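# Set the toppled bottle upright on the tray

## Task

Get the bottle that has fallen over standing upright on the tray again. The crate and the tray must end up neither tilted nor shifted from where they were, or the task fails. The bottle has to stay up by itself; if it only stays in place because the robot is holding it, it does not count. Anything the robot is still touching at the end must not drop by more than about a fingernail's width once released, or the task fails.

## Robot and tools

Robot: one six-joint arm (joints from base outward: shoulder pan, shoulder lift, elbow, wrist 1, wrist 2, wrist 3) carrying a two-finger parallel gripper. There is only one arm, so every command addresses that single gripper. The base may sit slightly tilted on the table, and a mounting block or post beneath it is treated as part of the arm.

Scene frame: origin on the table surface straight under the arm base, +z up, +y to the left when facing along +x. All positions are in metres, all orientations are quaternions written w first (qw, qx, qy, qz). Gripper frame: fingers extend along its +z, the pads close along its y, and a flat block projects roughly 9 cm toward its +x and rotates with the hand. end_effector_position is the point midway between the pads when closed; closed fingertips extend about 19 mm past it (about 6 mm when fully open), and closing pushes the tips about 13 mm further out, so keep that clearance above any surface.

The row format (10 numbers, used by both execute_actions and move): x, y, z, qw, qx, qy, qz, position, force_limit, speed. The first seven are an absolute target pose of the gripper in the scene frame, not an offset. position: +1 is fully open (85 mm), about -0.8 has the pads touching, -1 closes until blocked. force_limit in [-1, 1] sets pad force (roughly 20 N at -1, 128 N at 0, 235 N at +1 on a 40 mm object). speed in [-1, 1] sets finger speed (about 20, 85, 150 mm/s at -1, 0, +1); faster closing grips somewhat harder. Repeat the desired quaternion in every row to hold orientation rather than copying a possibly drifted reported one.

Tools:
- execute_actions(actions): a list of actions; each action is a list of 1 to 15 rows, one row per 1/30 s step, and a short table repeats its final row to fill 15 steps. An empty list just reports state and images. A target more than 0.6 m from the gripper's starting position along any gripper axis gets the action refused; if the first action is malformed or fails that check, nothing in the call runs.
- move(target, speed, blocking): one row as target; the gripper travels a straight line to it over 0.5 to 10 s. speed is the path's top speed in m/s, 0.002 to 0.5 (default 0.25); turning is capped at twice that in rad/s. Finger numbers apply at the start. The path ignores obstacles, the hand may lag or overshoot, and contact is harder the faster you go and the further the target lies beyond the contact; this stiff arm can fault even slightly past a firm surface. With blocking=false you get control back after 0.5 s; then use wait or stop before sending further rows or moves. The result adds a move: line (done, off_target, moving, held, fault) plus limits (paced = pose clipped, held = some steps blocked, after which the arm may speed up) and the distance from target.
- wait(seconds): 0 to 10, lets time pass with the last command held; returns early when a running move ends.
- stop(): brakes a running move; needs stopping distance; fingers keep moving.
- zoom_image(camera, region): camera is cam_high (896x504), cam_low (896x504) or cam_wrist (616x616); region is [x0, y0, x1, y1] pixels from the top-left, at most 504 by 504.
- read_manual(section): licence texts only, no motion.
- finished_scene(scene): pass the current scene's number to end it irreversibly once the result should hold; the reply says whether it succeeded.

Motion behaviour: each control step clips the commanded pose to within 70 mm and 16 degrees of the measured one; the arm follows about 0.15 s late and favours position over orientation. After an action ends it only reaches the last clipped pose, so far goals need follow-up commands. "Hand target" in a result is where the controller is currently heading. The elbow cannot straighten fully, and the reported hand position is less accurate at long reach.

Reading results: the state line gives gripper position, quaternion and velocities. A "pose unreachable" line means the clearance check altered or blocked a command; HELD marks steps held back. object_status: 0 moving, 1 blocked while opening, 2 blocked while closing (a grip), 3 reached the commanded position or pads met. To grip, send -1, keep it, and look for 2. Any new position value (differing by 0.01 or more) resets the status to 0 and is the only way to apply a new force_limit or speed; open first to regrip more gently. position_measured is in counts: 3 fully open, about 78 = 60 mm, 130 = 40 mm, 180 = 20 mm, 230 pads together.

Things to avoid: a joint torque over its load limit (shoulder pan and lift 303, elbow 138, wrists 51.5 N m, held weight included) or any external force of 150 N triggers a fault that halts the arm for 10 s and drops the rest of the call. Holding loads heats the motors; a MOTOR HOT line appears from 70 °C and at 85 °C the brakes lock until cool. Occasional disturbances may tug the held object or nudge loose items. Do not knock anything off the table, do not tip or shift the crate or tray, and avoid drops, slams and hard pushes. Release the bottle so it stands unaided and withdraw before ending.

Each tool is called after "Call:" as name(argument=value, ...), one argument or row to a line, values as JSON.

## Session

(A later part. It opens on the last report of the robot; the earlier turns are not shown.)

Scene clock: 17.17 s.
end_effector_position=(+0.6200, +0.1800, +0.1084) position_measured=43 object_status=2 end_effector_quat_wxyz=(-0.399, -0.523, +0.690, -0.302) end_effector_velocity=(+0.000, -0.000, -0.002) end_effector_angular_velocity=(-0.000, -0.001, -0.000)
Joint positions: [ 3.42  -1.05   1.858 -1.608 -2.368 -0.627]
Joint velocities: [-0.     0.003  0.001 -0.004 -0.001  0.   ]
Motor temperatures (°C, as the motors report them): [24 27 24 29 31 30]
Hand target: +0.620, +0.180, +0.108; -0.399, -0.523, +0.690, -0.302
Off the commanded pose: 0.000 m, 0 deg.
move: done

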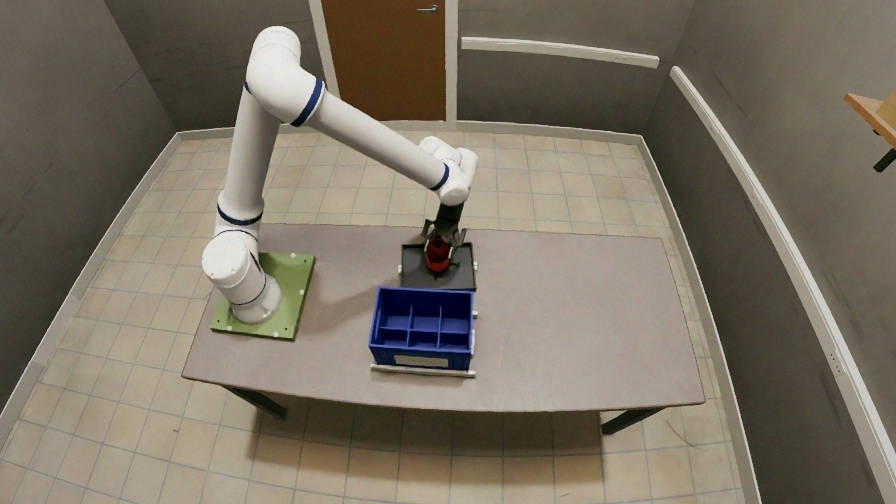

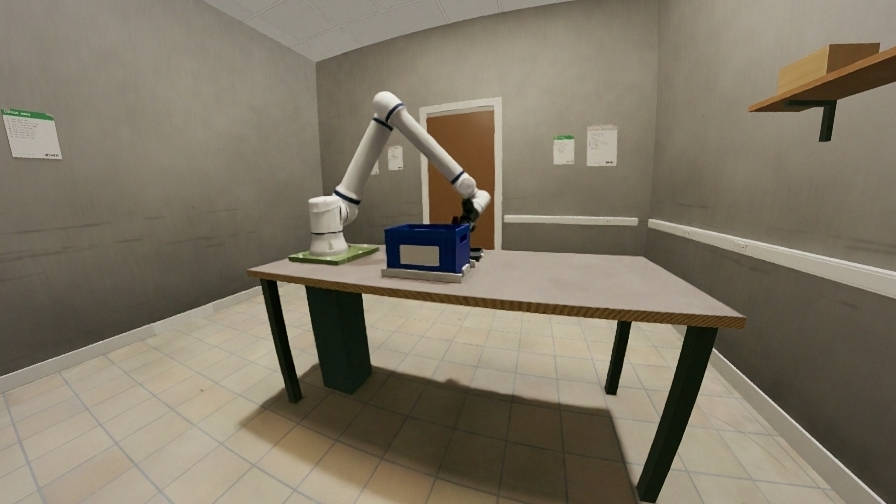

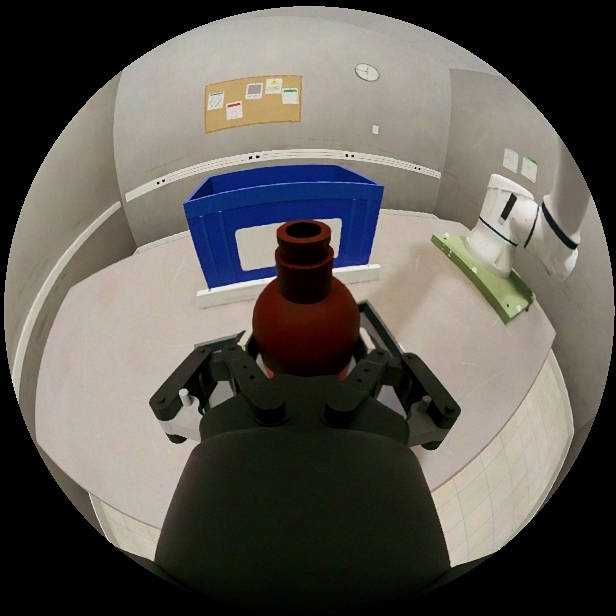

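Call:
execute_actions(
  actions=[
    [[0.62,0.18,0.104,0.399,0.523,-0.69,0.302,-1,-0.4,-0.5]],
    [[0.62,0.18,0.1,0.399,0.523,-0.69,0.302,-1,-0.4,-0.5]],
    [[0.62,0.18,0.096,0.399,0.523,-0.69,0.302,-1,-0.4,-0.5]],
  ],
)

Call:
zoom_image(
  camera="cam_high",
  region=[370,170,510,300],
)

Scene clock: 18.80 s.
end_effector_position=(+0.6200, +0.1800, +0.0961) position_measured=43 object_status=2 end_effector_quat_wxyz=(-0.399, -0.523, +0.690, -0.302) end_effector_velocity=(+0.000, +0.000, -0.001) end_effector_angular_velocity=(-0.000, +0.000, +0.000)
Joint positions: [ 3.42  -1.034  1.862 -1.627 -2.368 -0.627]
Joint velocities: [ 0.     0.001 -0.    -0.001 -0.     0.   ]
Motor temperatures (°C, as the motors report them): [24 27 24 29 31 30]
Hand target: +0.620, +0.180, +0.096; -0.399, -0.523, +0.690, -0.302
Off the commanded pose: 0.000 m, 0 deg.
Step readings (end_effector_position; steps 1 to 15: 1st action; 16 to 30: 2nd action; 31 to 45: 3rd action):
0: (+0.6200, +0.1800, +0.1082)
1: (+0.6200, +0.1800, +0.1080)
2: (+0.6201, +0.1800, +0.1072)
4: (+0.6199, +0.1800, +0.1057)
8: (+0.6201, +0.1800, +0.1046)
15: (+0.6200, +0.1800, +0.1041)
16: (+0.6200, +0.1800, +0.1040)
17: (+0.6201, +0.1800, +0.1032)
19: (+0.6199, +0.1800, +0.1017)
23: (+0.6200, +0.1800, +0.1006)
30: (+0.6200, +0.1800, +0.1001)
31: (+0.6200, +0.1800, +0.1000)
32: (+0.6201, +0.1801, +0.0992)
34: (+0.6199, +0.1800, +0.0977)
38: (+0.6200, +0.1800, +0.0966)
45: end_effector_position above

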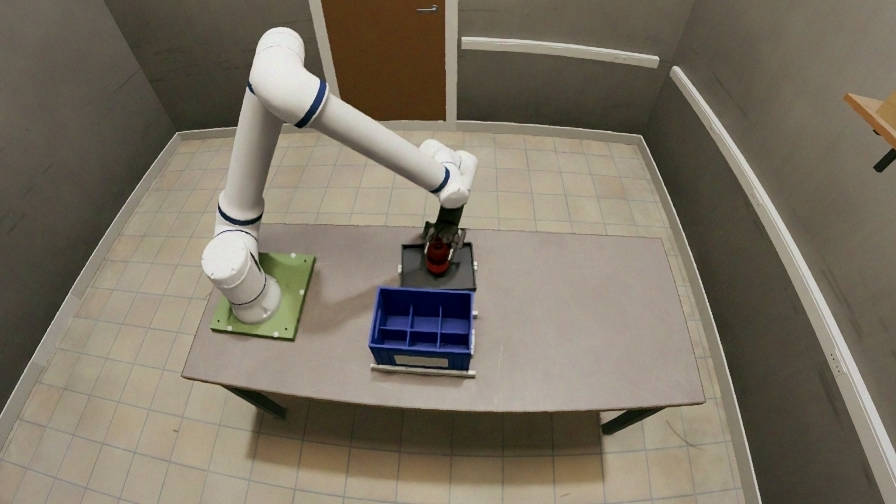

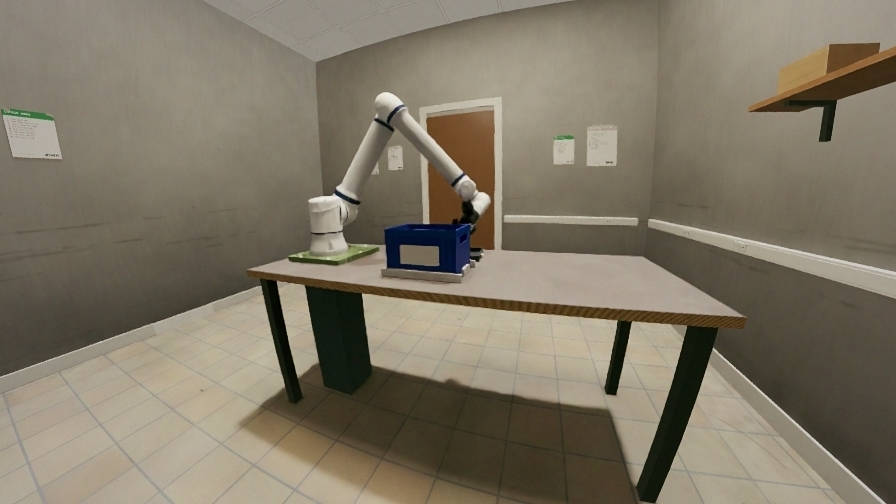

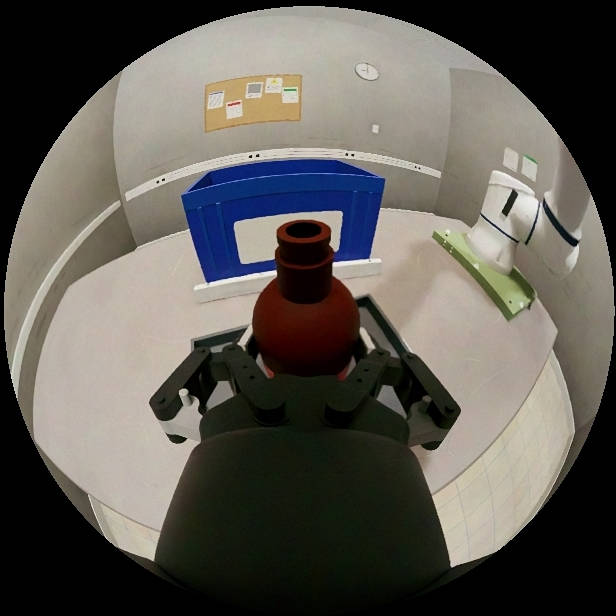

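Region (370, 170, 510, 300) of cam_high's 896x504 image, scaled by 3.600, with more detail than that image has; it fills the top 468 rows of this view, and the rest is white.

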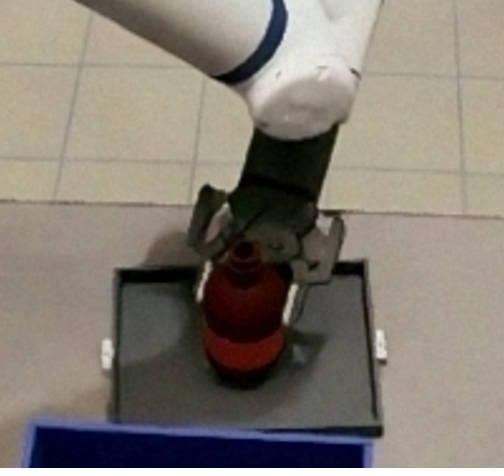

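Call:
execute_actions(
  actions=[
    [[0.62,0.18,0.093,0.399,0.523,-0.69,0.302,-1,-0.4,-0.5]],
    [[0.62,0.18,0.09,0.399,0.523,-0.69,0.302,-1,-0.4,-0.5]],
  ],
)

Scene clock: 19.87 s.
end_effector_position=(+0.6200, +0.1800, +0.0901) position_measured=43 object_status=2 end_effector_quat_wxyz=(-0.399, -0.523, +0.690, -0.302) end_effector_velocity=(+0.000, -0.000, -0.000) end_effector_angular_velocity=(-0.000, -0.000, +0.000)
Joint positions: [ 3.42  -1.027  1.864 -1.637 -2.368 -0.627]
Joint velocities: [-0.     0.    -0.    -0.001 -0.    -0.   ]
Motor temperatures (°C, as the motors report them): [24 27 24 29 31 30]
Hand target: +0.620, +0.180, +0.090; -0.399, -0.523, +0.690, -0.302
Off the commanded pose: 0.000 m, 0 deg.
Step readings (end_effector_position; steps 1 to 15: 1st action; 16 to 30: 2nd action):
0: (+0.6200, +0.1800, +0.0961)
1: (+0.6200, +0.1800, +0.0960)
2: (+0.6201, +0.1801, +0.0954)
4: (+0.6200, +0.1800, +0.0943)
8: (+0.6200, +0.1800, +0.0934)
15: (+0.6200, +0.1800, +0.0931)
16: (+0.6200, +0.1800, +0.0930)
17: (+0.6201, +0.1800, +0.0924)
19: (+0.6200, +0.1800, +0.0913)
23: (+0.6200, +0.1800, +0.0904)
30: end_effector_position above

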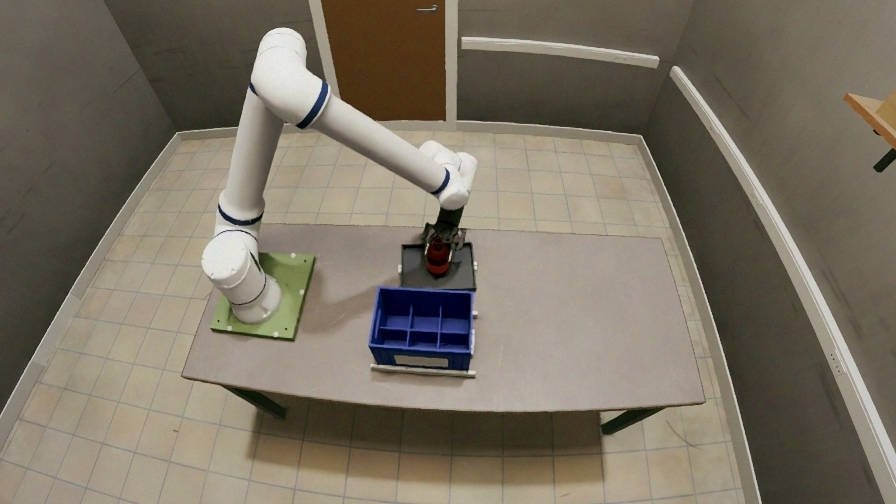

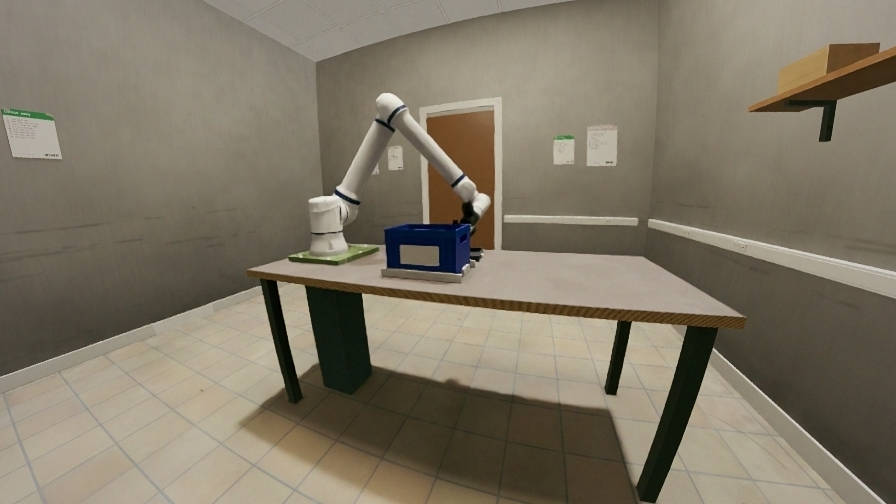

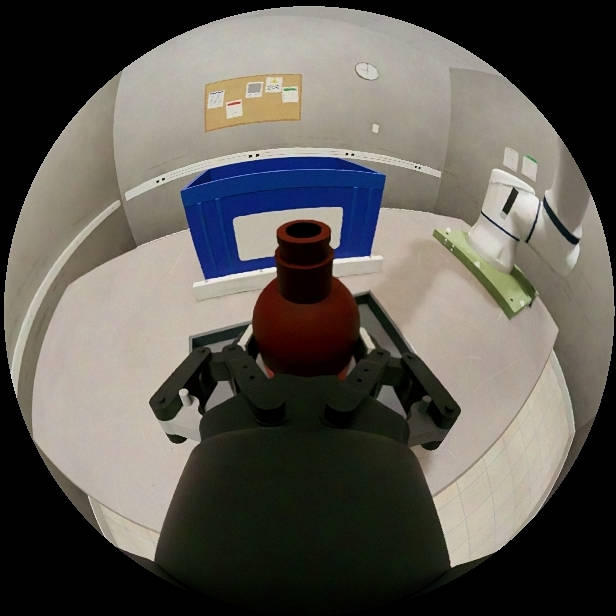

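Call:
execute_actions(
  actions=[
    [[0.62,0.18,0.087,0.399,0.523,-0.69,0.302,-1,-0.4,-0.5]],
    [[0.62,0.18,0.084,0.399,0.523,-0.69,0.302,-1,-0.4,-0.5]],
  ],
)

Scene clock: 20.93 s.
end_effector_position=(+0.6200, +0.1800, +0.0841) position_measured=43 object_status=2 end_effector_quat_wxyz=(-0.399, -0.523, +0.690, -0.302) end_effector_velocity=(-0.000, -0.000, -0.001) end_effector_angular_velocity=(+0.000, -0.000, -0.000)
Joint positions: [ 3.42  -1.019  1.866 -1.646 -2.368 -0.627]
Joint velocities: [-0.     0.001  0.    -0.001  0.    -0.   ]
Motor temperatures (°C, as the motors report them): [24 27 24 29 31 30]
Hand target: +0.620, +0.180, +0.084; -0.399, -0.523, +0.690, -0.302
Off the commanded pose: 0.000 m, 0 deg.
Step readings (end_effector_position; steps 1 to 15: 1st action; 16 to 30: 2nd action):
0: (+0.6200, +0.1800, +0.0900)
1: (+0.6200, +0.1800, +0.0900)
2: (+0.6201, +0.1800, +0.0894)
4: (+0.6200, +0.1800, +0.0883)
8: (+0.6200, +0.1800, +0.0874)
15: (+0.6200, +0.1800, +0.0871)
16: (+0.6200, +0.1800, +0.0870)
17: (+0.6201, +0.1800, +0.0864)
19: (+0.6200, +0.1800, +0.0853)
23: (+0.6200, +0.1800, +0.0844)
30: end_effector_position above

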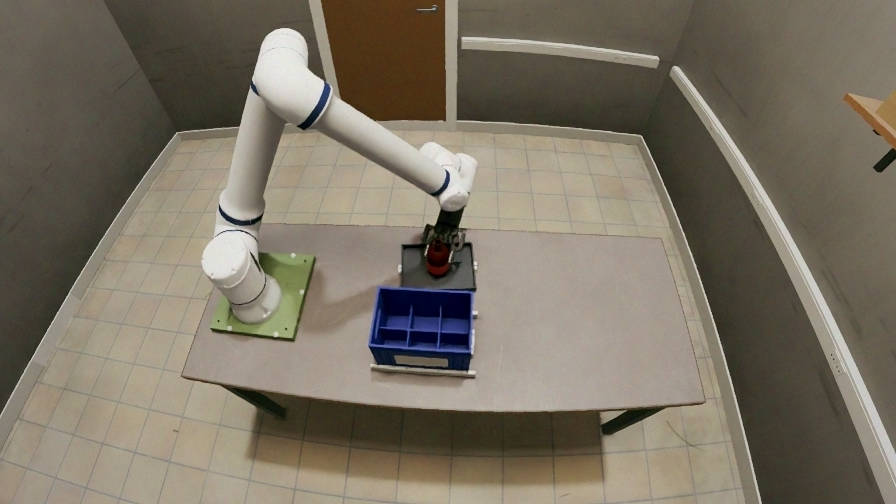

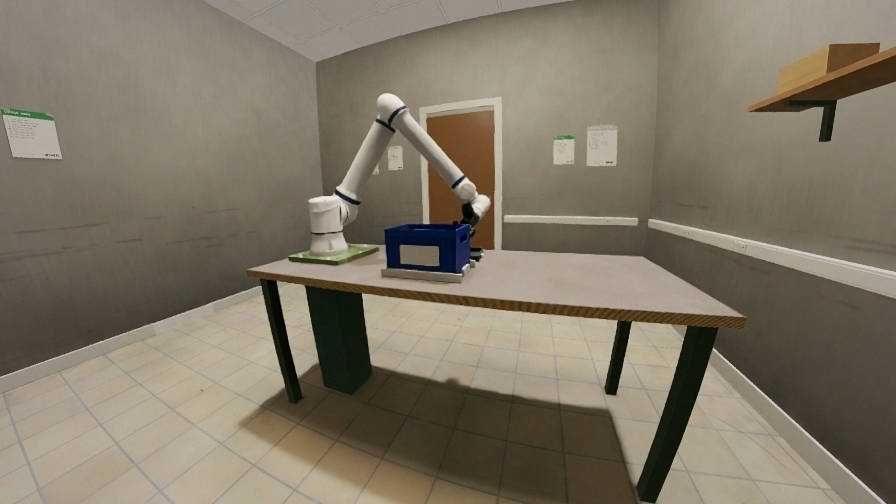

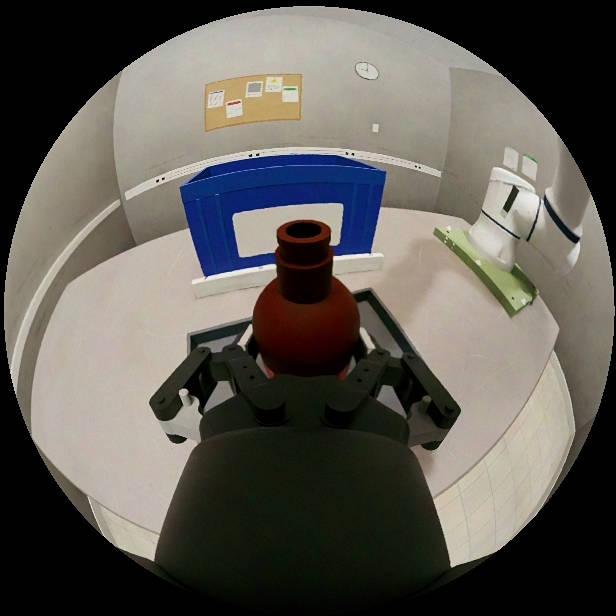

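Call:
execute_actions(
  actions=[
    [[0.62,0.18,0.081,0.399,0.523,-0.69,0.302,-1,-0.4,-0.5]],
    [[0.62,0.18,0.078,0.399,0.523,-0.69,0.302,-1,-0.4,-0.5]],
  ],
)

Scene clock: 22.00 s.
end_effector_position=(+0.6200, +0.1800, +0.0781) position_measured=43 object_status=2 end_effector_quat_wxyz=(-0.399, -0.523, +0.690, -0.302) end_effector_velocity=(-0.000, +0.000, -0.001) end_effector_angular_velocity=(-0.000, +0.000, +0.001)
Joint positions: [ 3.42  -1.011  1.868 -1.656 -2.368 -0.627]
Joint velocities: [ 0.001  0.001  0.    -0.001  0.    -0.   ]
Motor temperatures (°C, as the motors report them): [24 27 24 29 31 30]
Hand target: +0.620, +0.180, +0.078; -0.399, -0.523, +0.690, -0.302
Off the commanded pose: 0.000 m, 0 deg.
Step readings (end_effector_position; steps 1 to 15: 1st action; 16 to 30: 2nd action):
0: (+0.6200, +0.1800, +0.0840)
1: (+0.6200, +0.1800, +0.0840)
2: (+0.6201, +0.1800, +0.0834)
4: (+0.6200, +0.1800, +0.0823)
8: (+0.6200, +0.1800, +0.0814)
15: (+0.6200, +0.1800, +0.0811)
16: (+0.6200, +0.1800, +0.0810)
17: (+0.6201, +0.1800, +0.0804)
19: (+0.6200, +0.1800, +0.0793)
23: (+0.6200, +0.1800, +0.0784)
30: end_effector_position above

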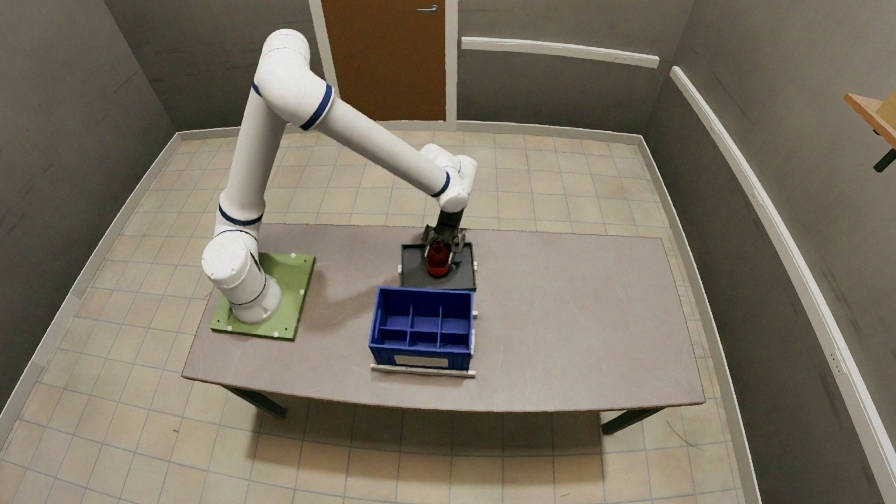

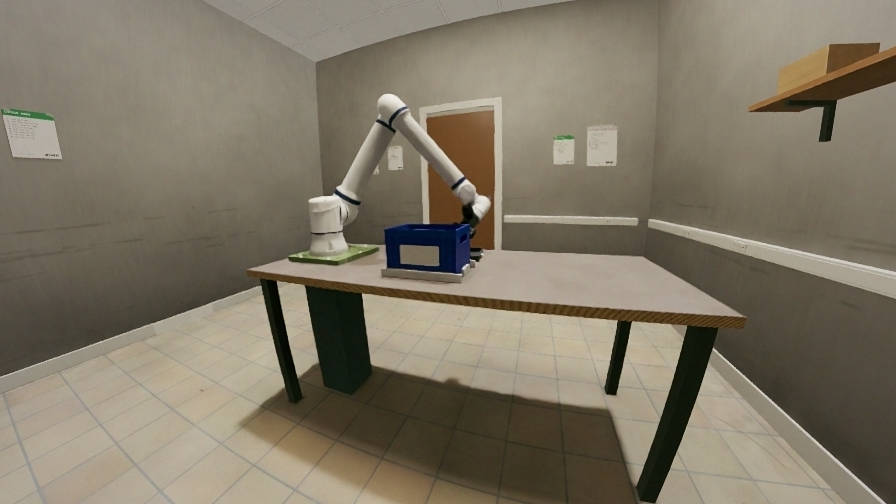

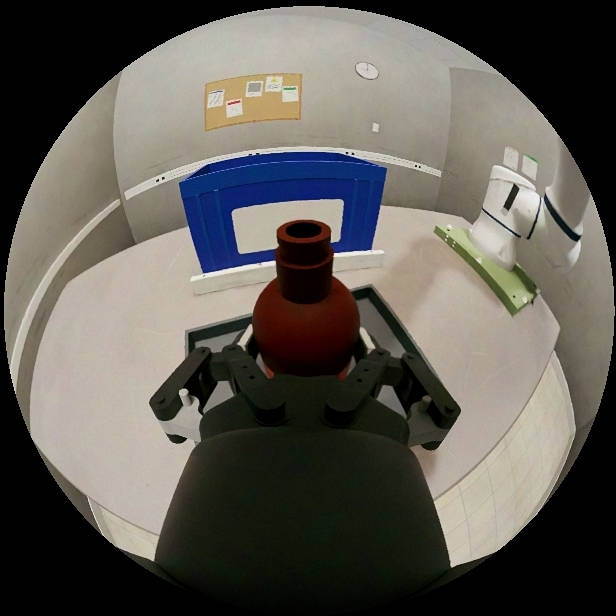

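Call:
execute_actions(
  actions=[
    [[0.62,0.18,0.075,0.399,0.523,-0.69,0.302,-1,-0.4,-0.5]],
    [[0.62,0.18,0.072,0.399,0.523,-0.69,0.302,-1,-0.4,-0.5]],
  ],
)

Scene clock: 33.10 s.
end_effector_position=(+0.6202, +0.1798, +0.0734) position_measured=43 object_status=2 end_effector_quat_wxyz=(-0.399, -0.523, +0.689, -0.303) end_effector_velocity=(+0.000, +0.000, +0.000) end_effector_angular_velocity=(+0.000, -0.000, +0.000)
Joint positions: [ 3.42  -1.005  1.869 -1.662 -2.369 -0.628]
Joint velocities: [ 0.  0. -0. -0. -0.  0.]
Motor temperatures (°C, as the motors report them): [24 27 24 29 31 30]
Hand target: +0.620, +0.180, +0.073; -0.399, -0.523, +0.689, -0.303
Off the commanded pose: 0.001 m, 0 deg.
FORCE FAULT: contact force on the arm reached its limit, and the arm stopped for 10 seconds. The contact can be on any part of the arm, not only on its tool. That time counts as 20 of the actions that you can send in this scene. The arm's remaining commands of this call were not run. The arm holds still and accepts commands again. Move the arm away from the contact; if what it grips holds it there, let go first. Pushing or pulling that hard again can fault the arm again.
Step readings (end_effector_position; steps 1 to 15: 1st action; 16 to 30: 2nd action):
0: (+0.6200, +0.1800, +0.0780)
1: (+0.6200, +0.1800, +0.0779)
2: (+0.6201, +0.1800, +0.0774)
4: (+0.6200, +0.1800, +0.0763)
8: (+0.6200, +0.1800, +0.0755)
15: (+0.6200, +0.1800, +0.0752)
16: (+0.6200, +0.1800, +0.0750)
17: (+0.6202, +0.1800, +0.0746)
19: (+0.6203, +0.1800, +0.0739)
23: (+0.6200, +0.1800, +0.0728)
30: (+0.6200, +0.1799, +0.0730)

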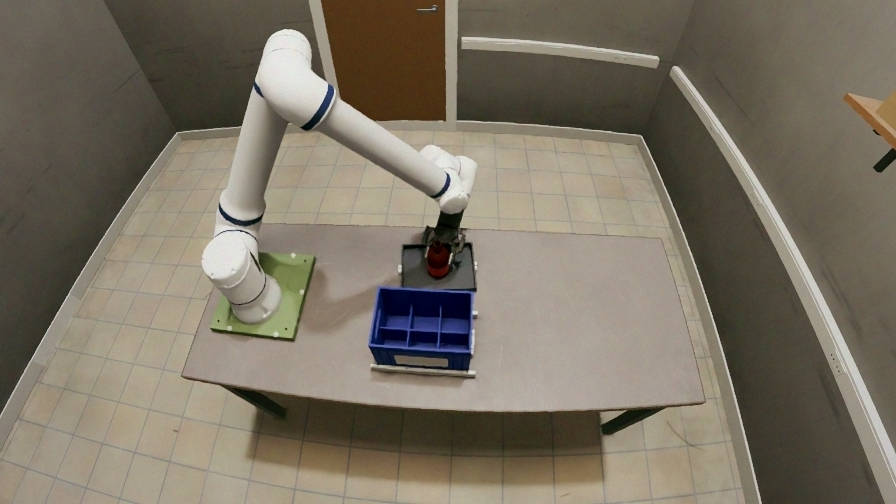

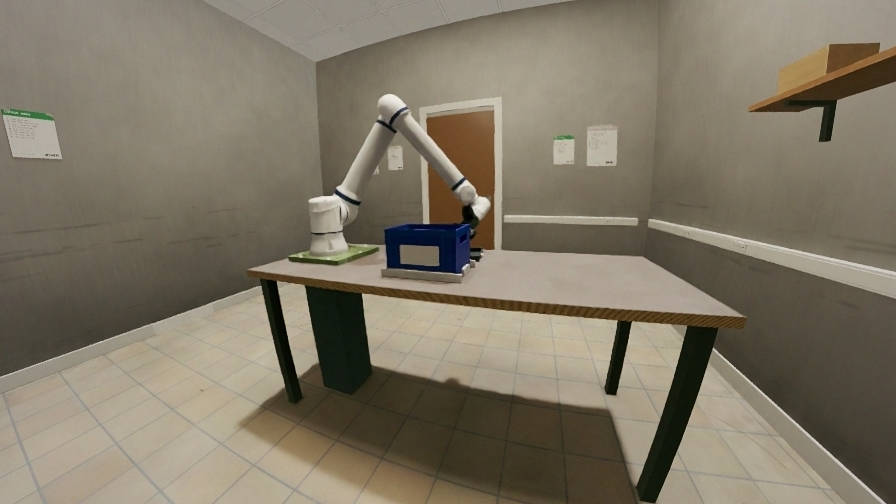

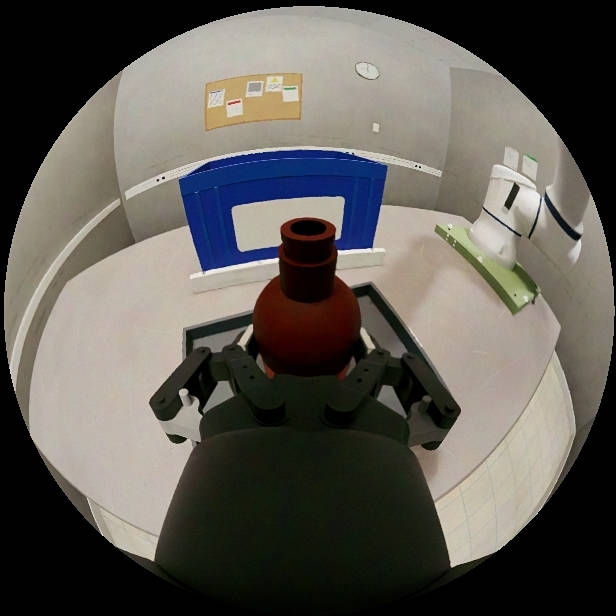

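Call:
move(
  target=[0.62,0.18,0.074,0.399,0.523,-0.69,0.302,1,0,0],
)

Call:
move(
  target=[0.641,0.255,0.119,0.399,0.523,-0.69,0.302,1,0,0],
  speed=0.15,
)

Scene clock: 33.93 s.
end_effector_position=(+0.6200, +0.1800, +0.0740) position_measured=3 object_status=3 end_effector_quat_wxyz=(-0.399, -0.523, +0.690, -0.302) end_effector_velocity=(-0.000, +0.000, +0.000) end_effector_angular_velocity=(+0.001, +0.000, -0.000)
Joint positions: [ 3.42  -1.006  1.869 -1.662 -2.368 -0.628]
Joint velocities: [ 0.    -0.     0.     0.     0.001  0.   ]
Motor temperatures (°C, as the motors report them): [24 27 24 29 31 30]
Hand target: +0.620, +0.180, +0.074; -0.399, -0.523, +0.690, -0.302
Off the commanded pose: 0.000 m, 0 deg.
move: done

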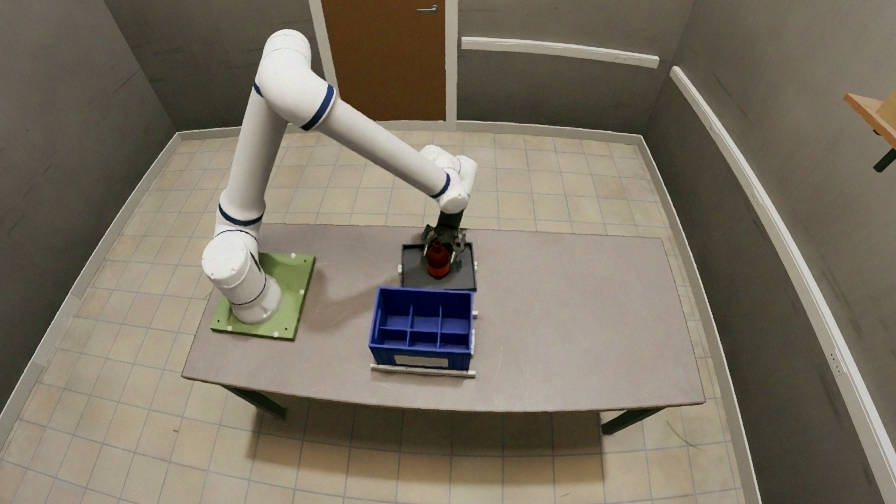

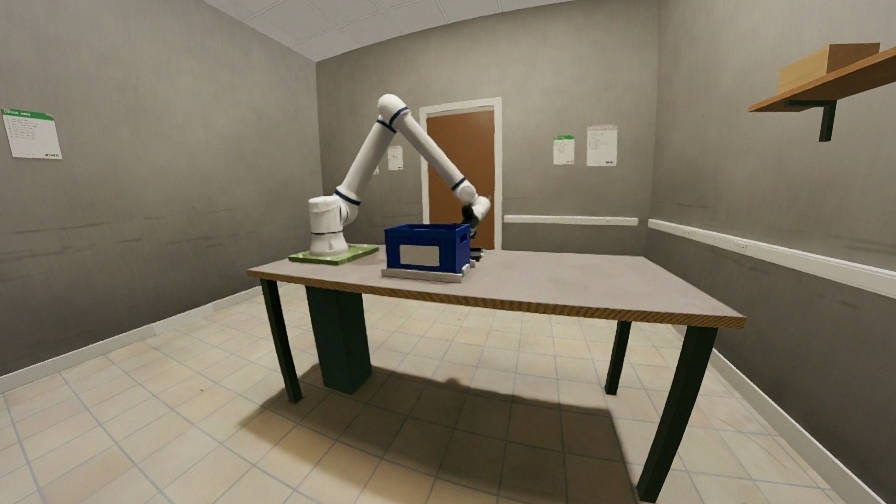

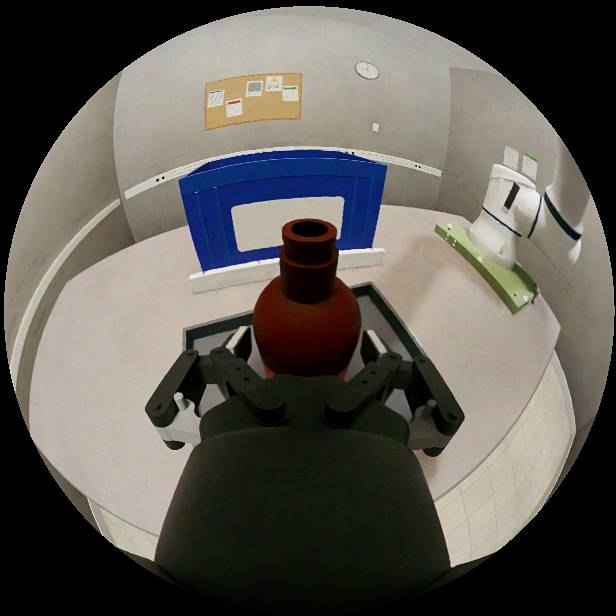

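Scene clock: 35.07 s.
end_effector_position=(+0.6408, +0.2546, +0.1188) position_measured=3 object_status=3 end_effector_quat_wxyz=(-0.399, -0.523, +0.690, -0.302) end_effector_velocity=(+0.001, +0.003, +0.002) end_effector_angular_velocity=(+0.000, -0.001, -0.000)
Joint positions: [ 3.497 -0.99   1.716 -1.474 -2.313 -0.553]
Joint velocities: [ 0.002  0.    -0.006  0.007  0.002  0.003]
Motor temperatures (°C, as the motors report them): [24 27 24 29 31 30]
Hand target: +0.641, +0.255, +0.119; -0.399, -0.523, +0.690, -0.302
Off the commanded pose: 0.000 m, 0 deg.
move: done

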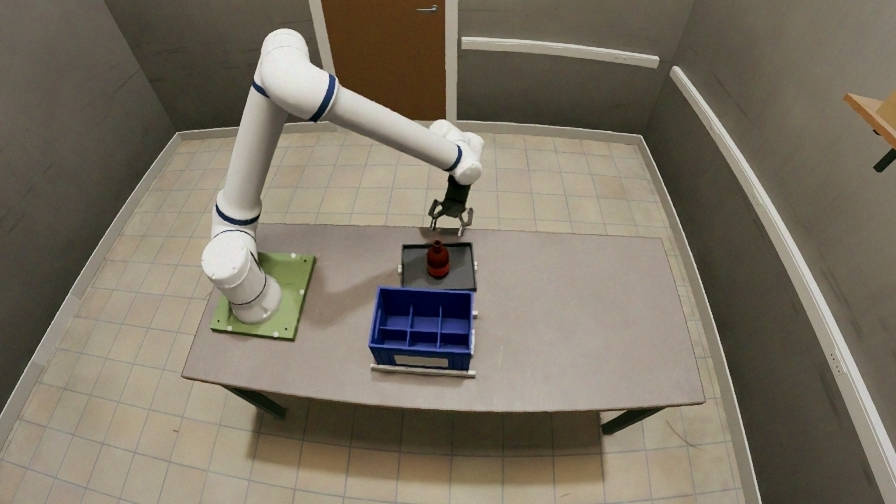

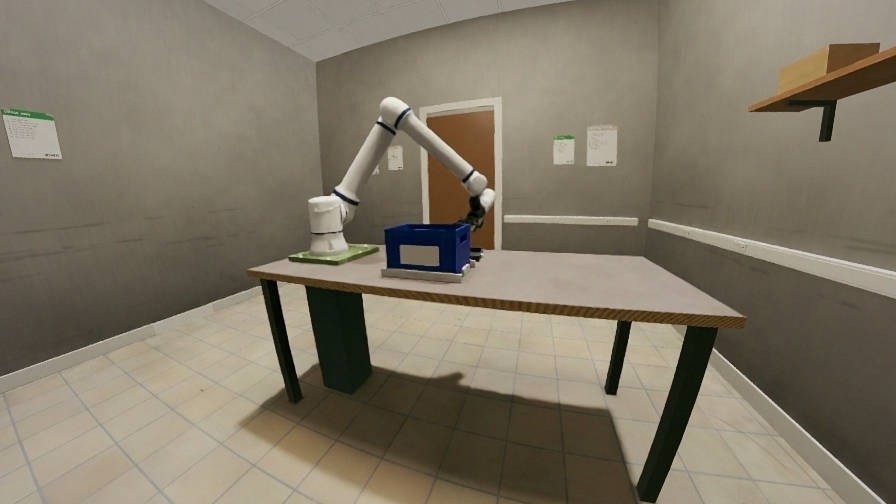

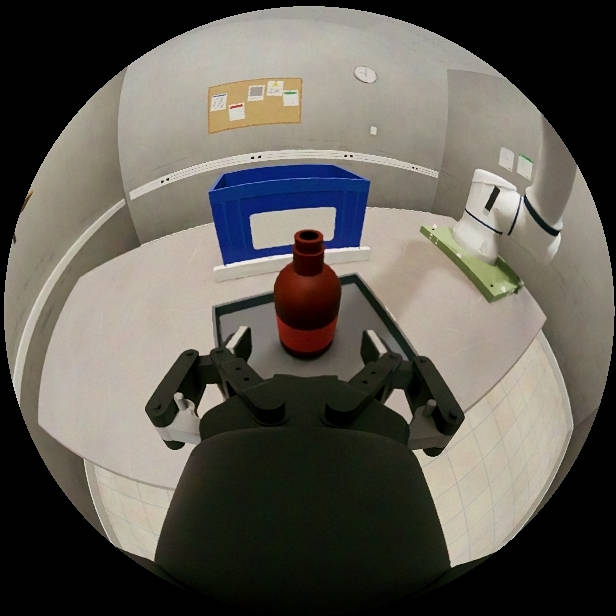

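Call:
finished_scene(
  scene=1,
)

The scene is finished: the task was done.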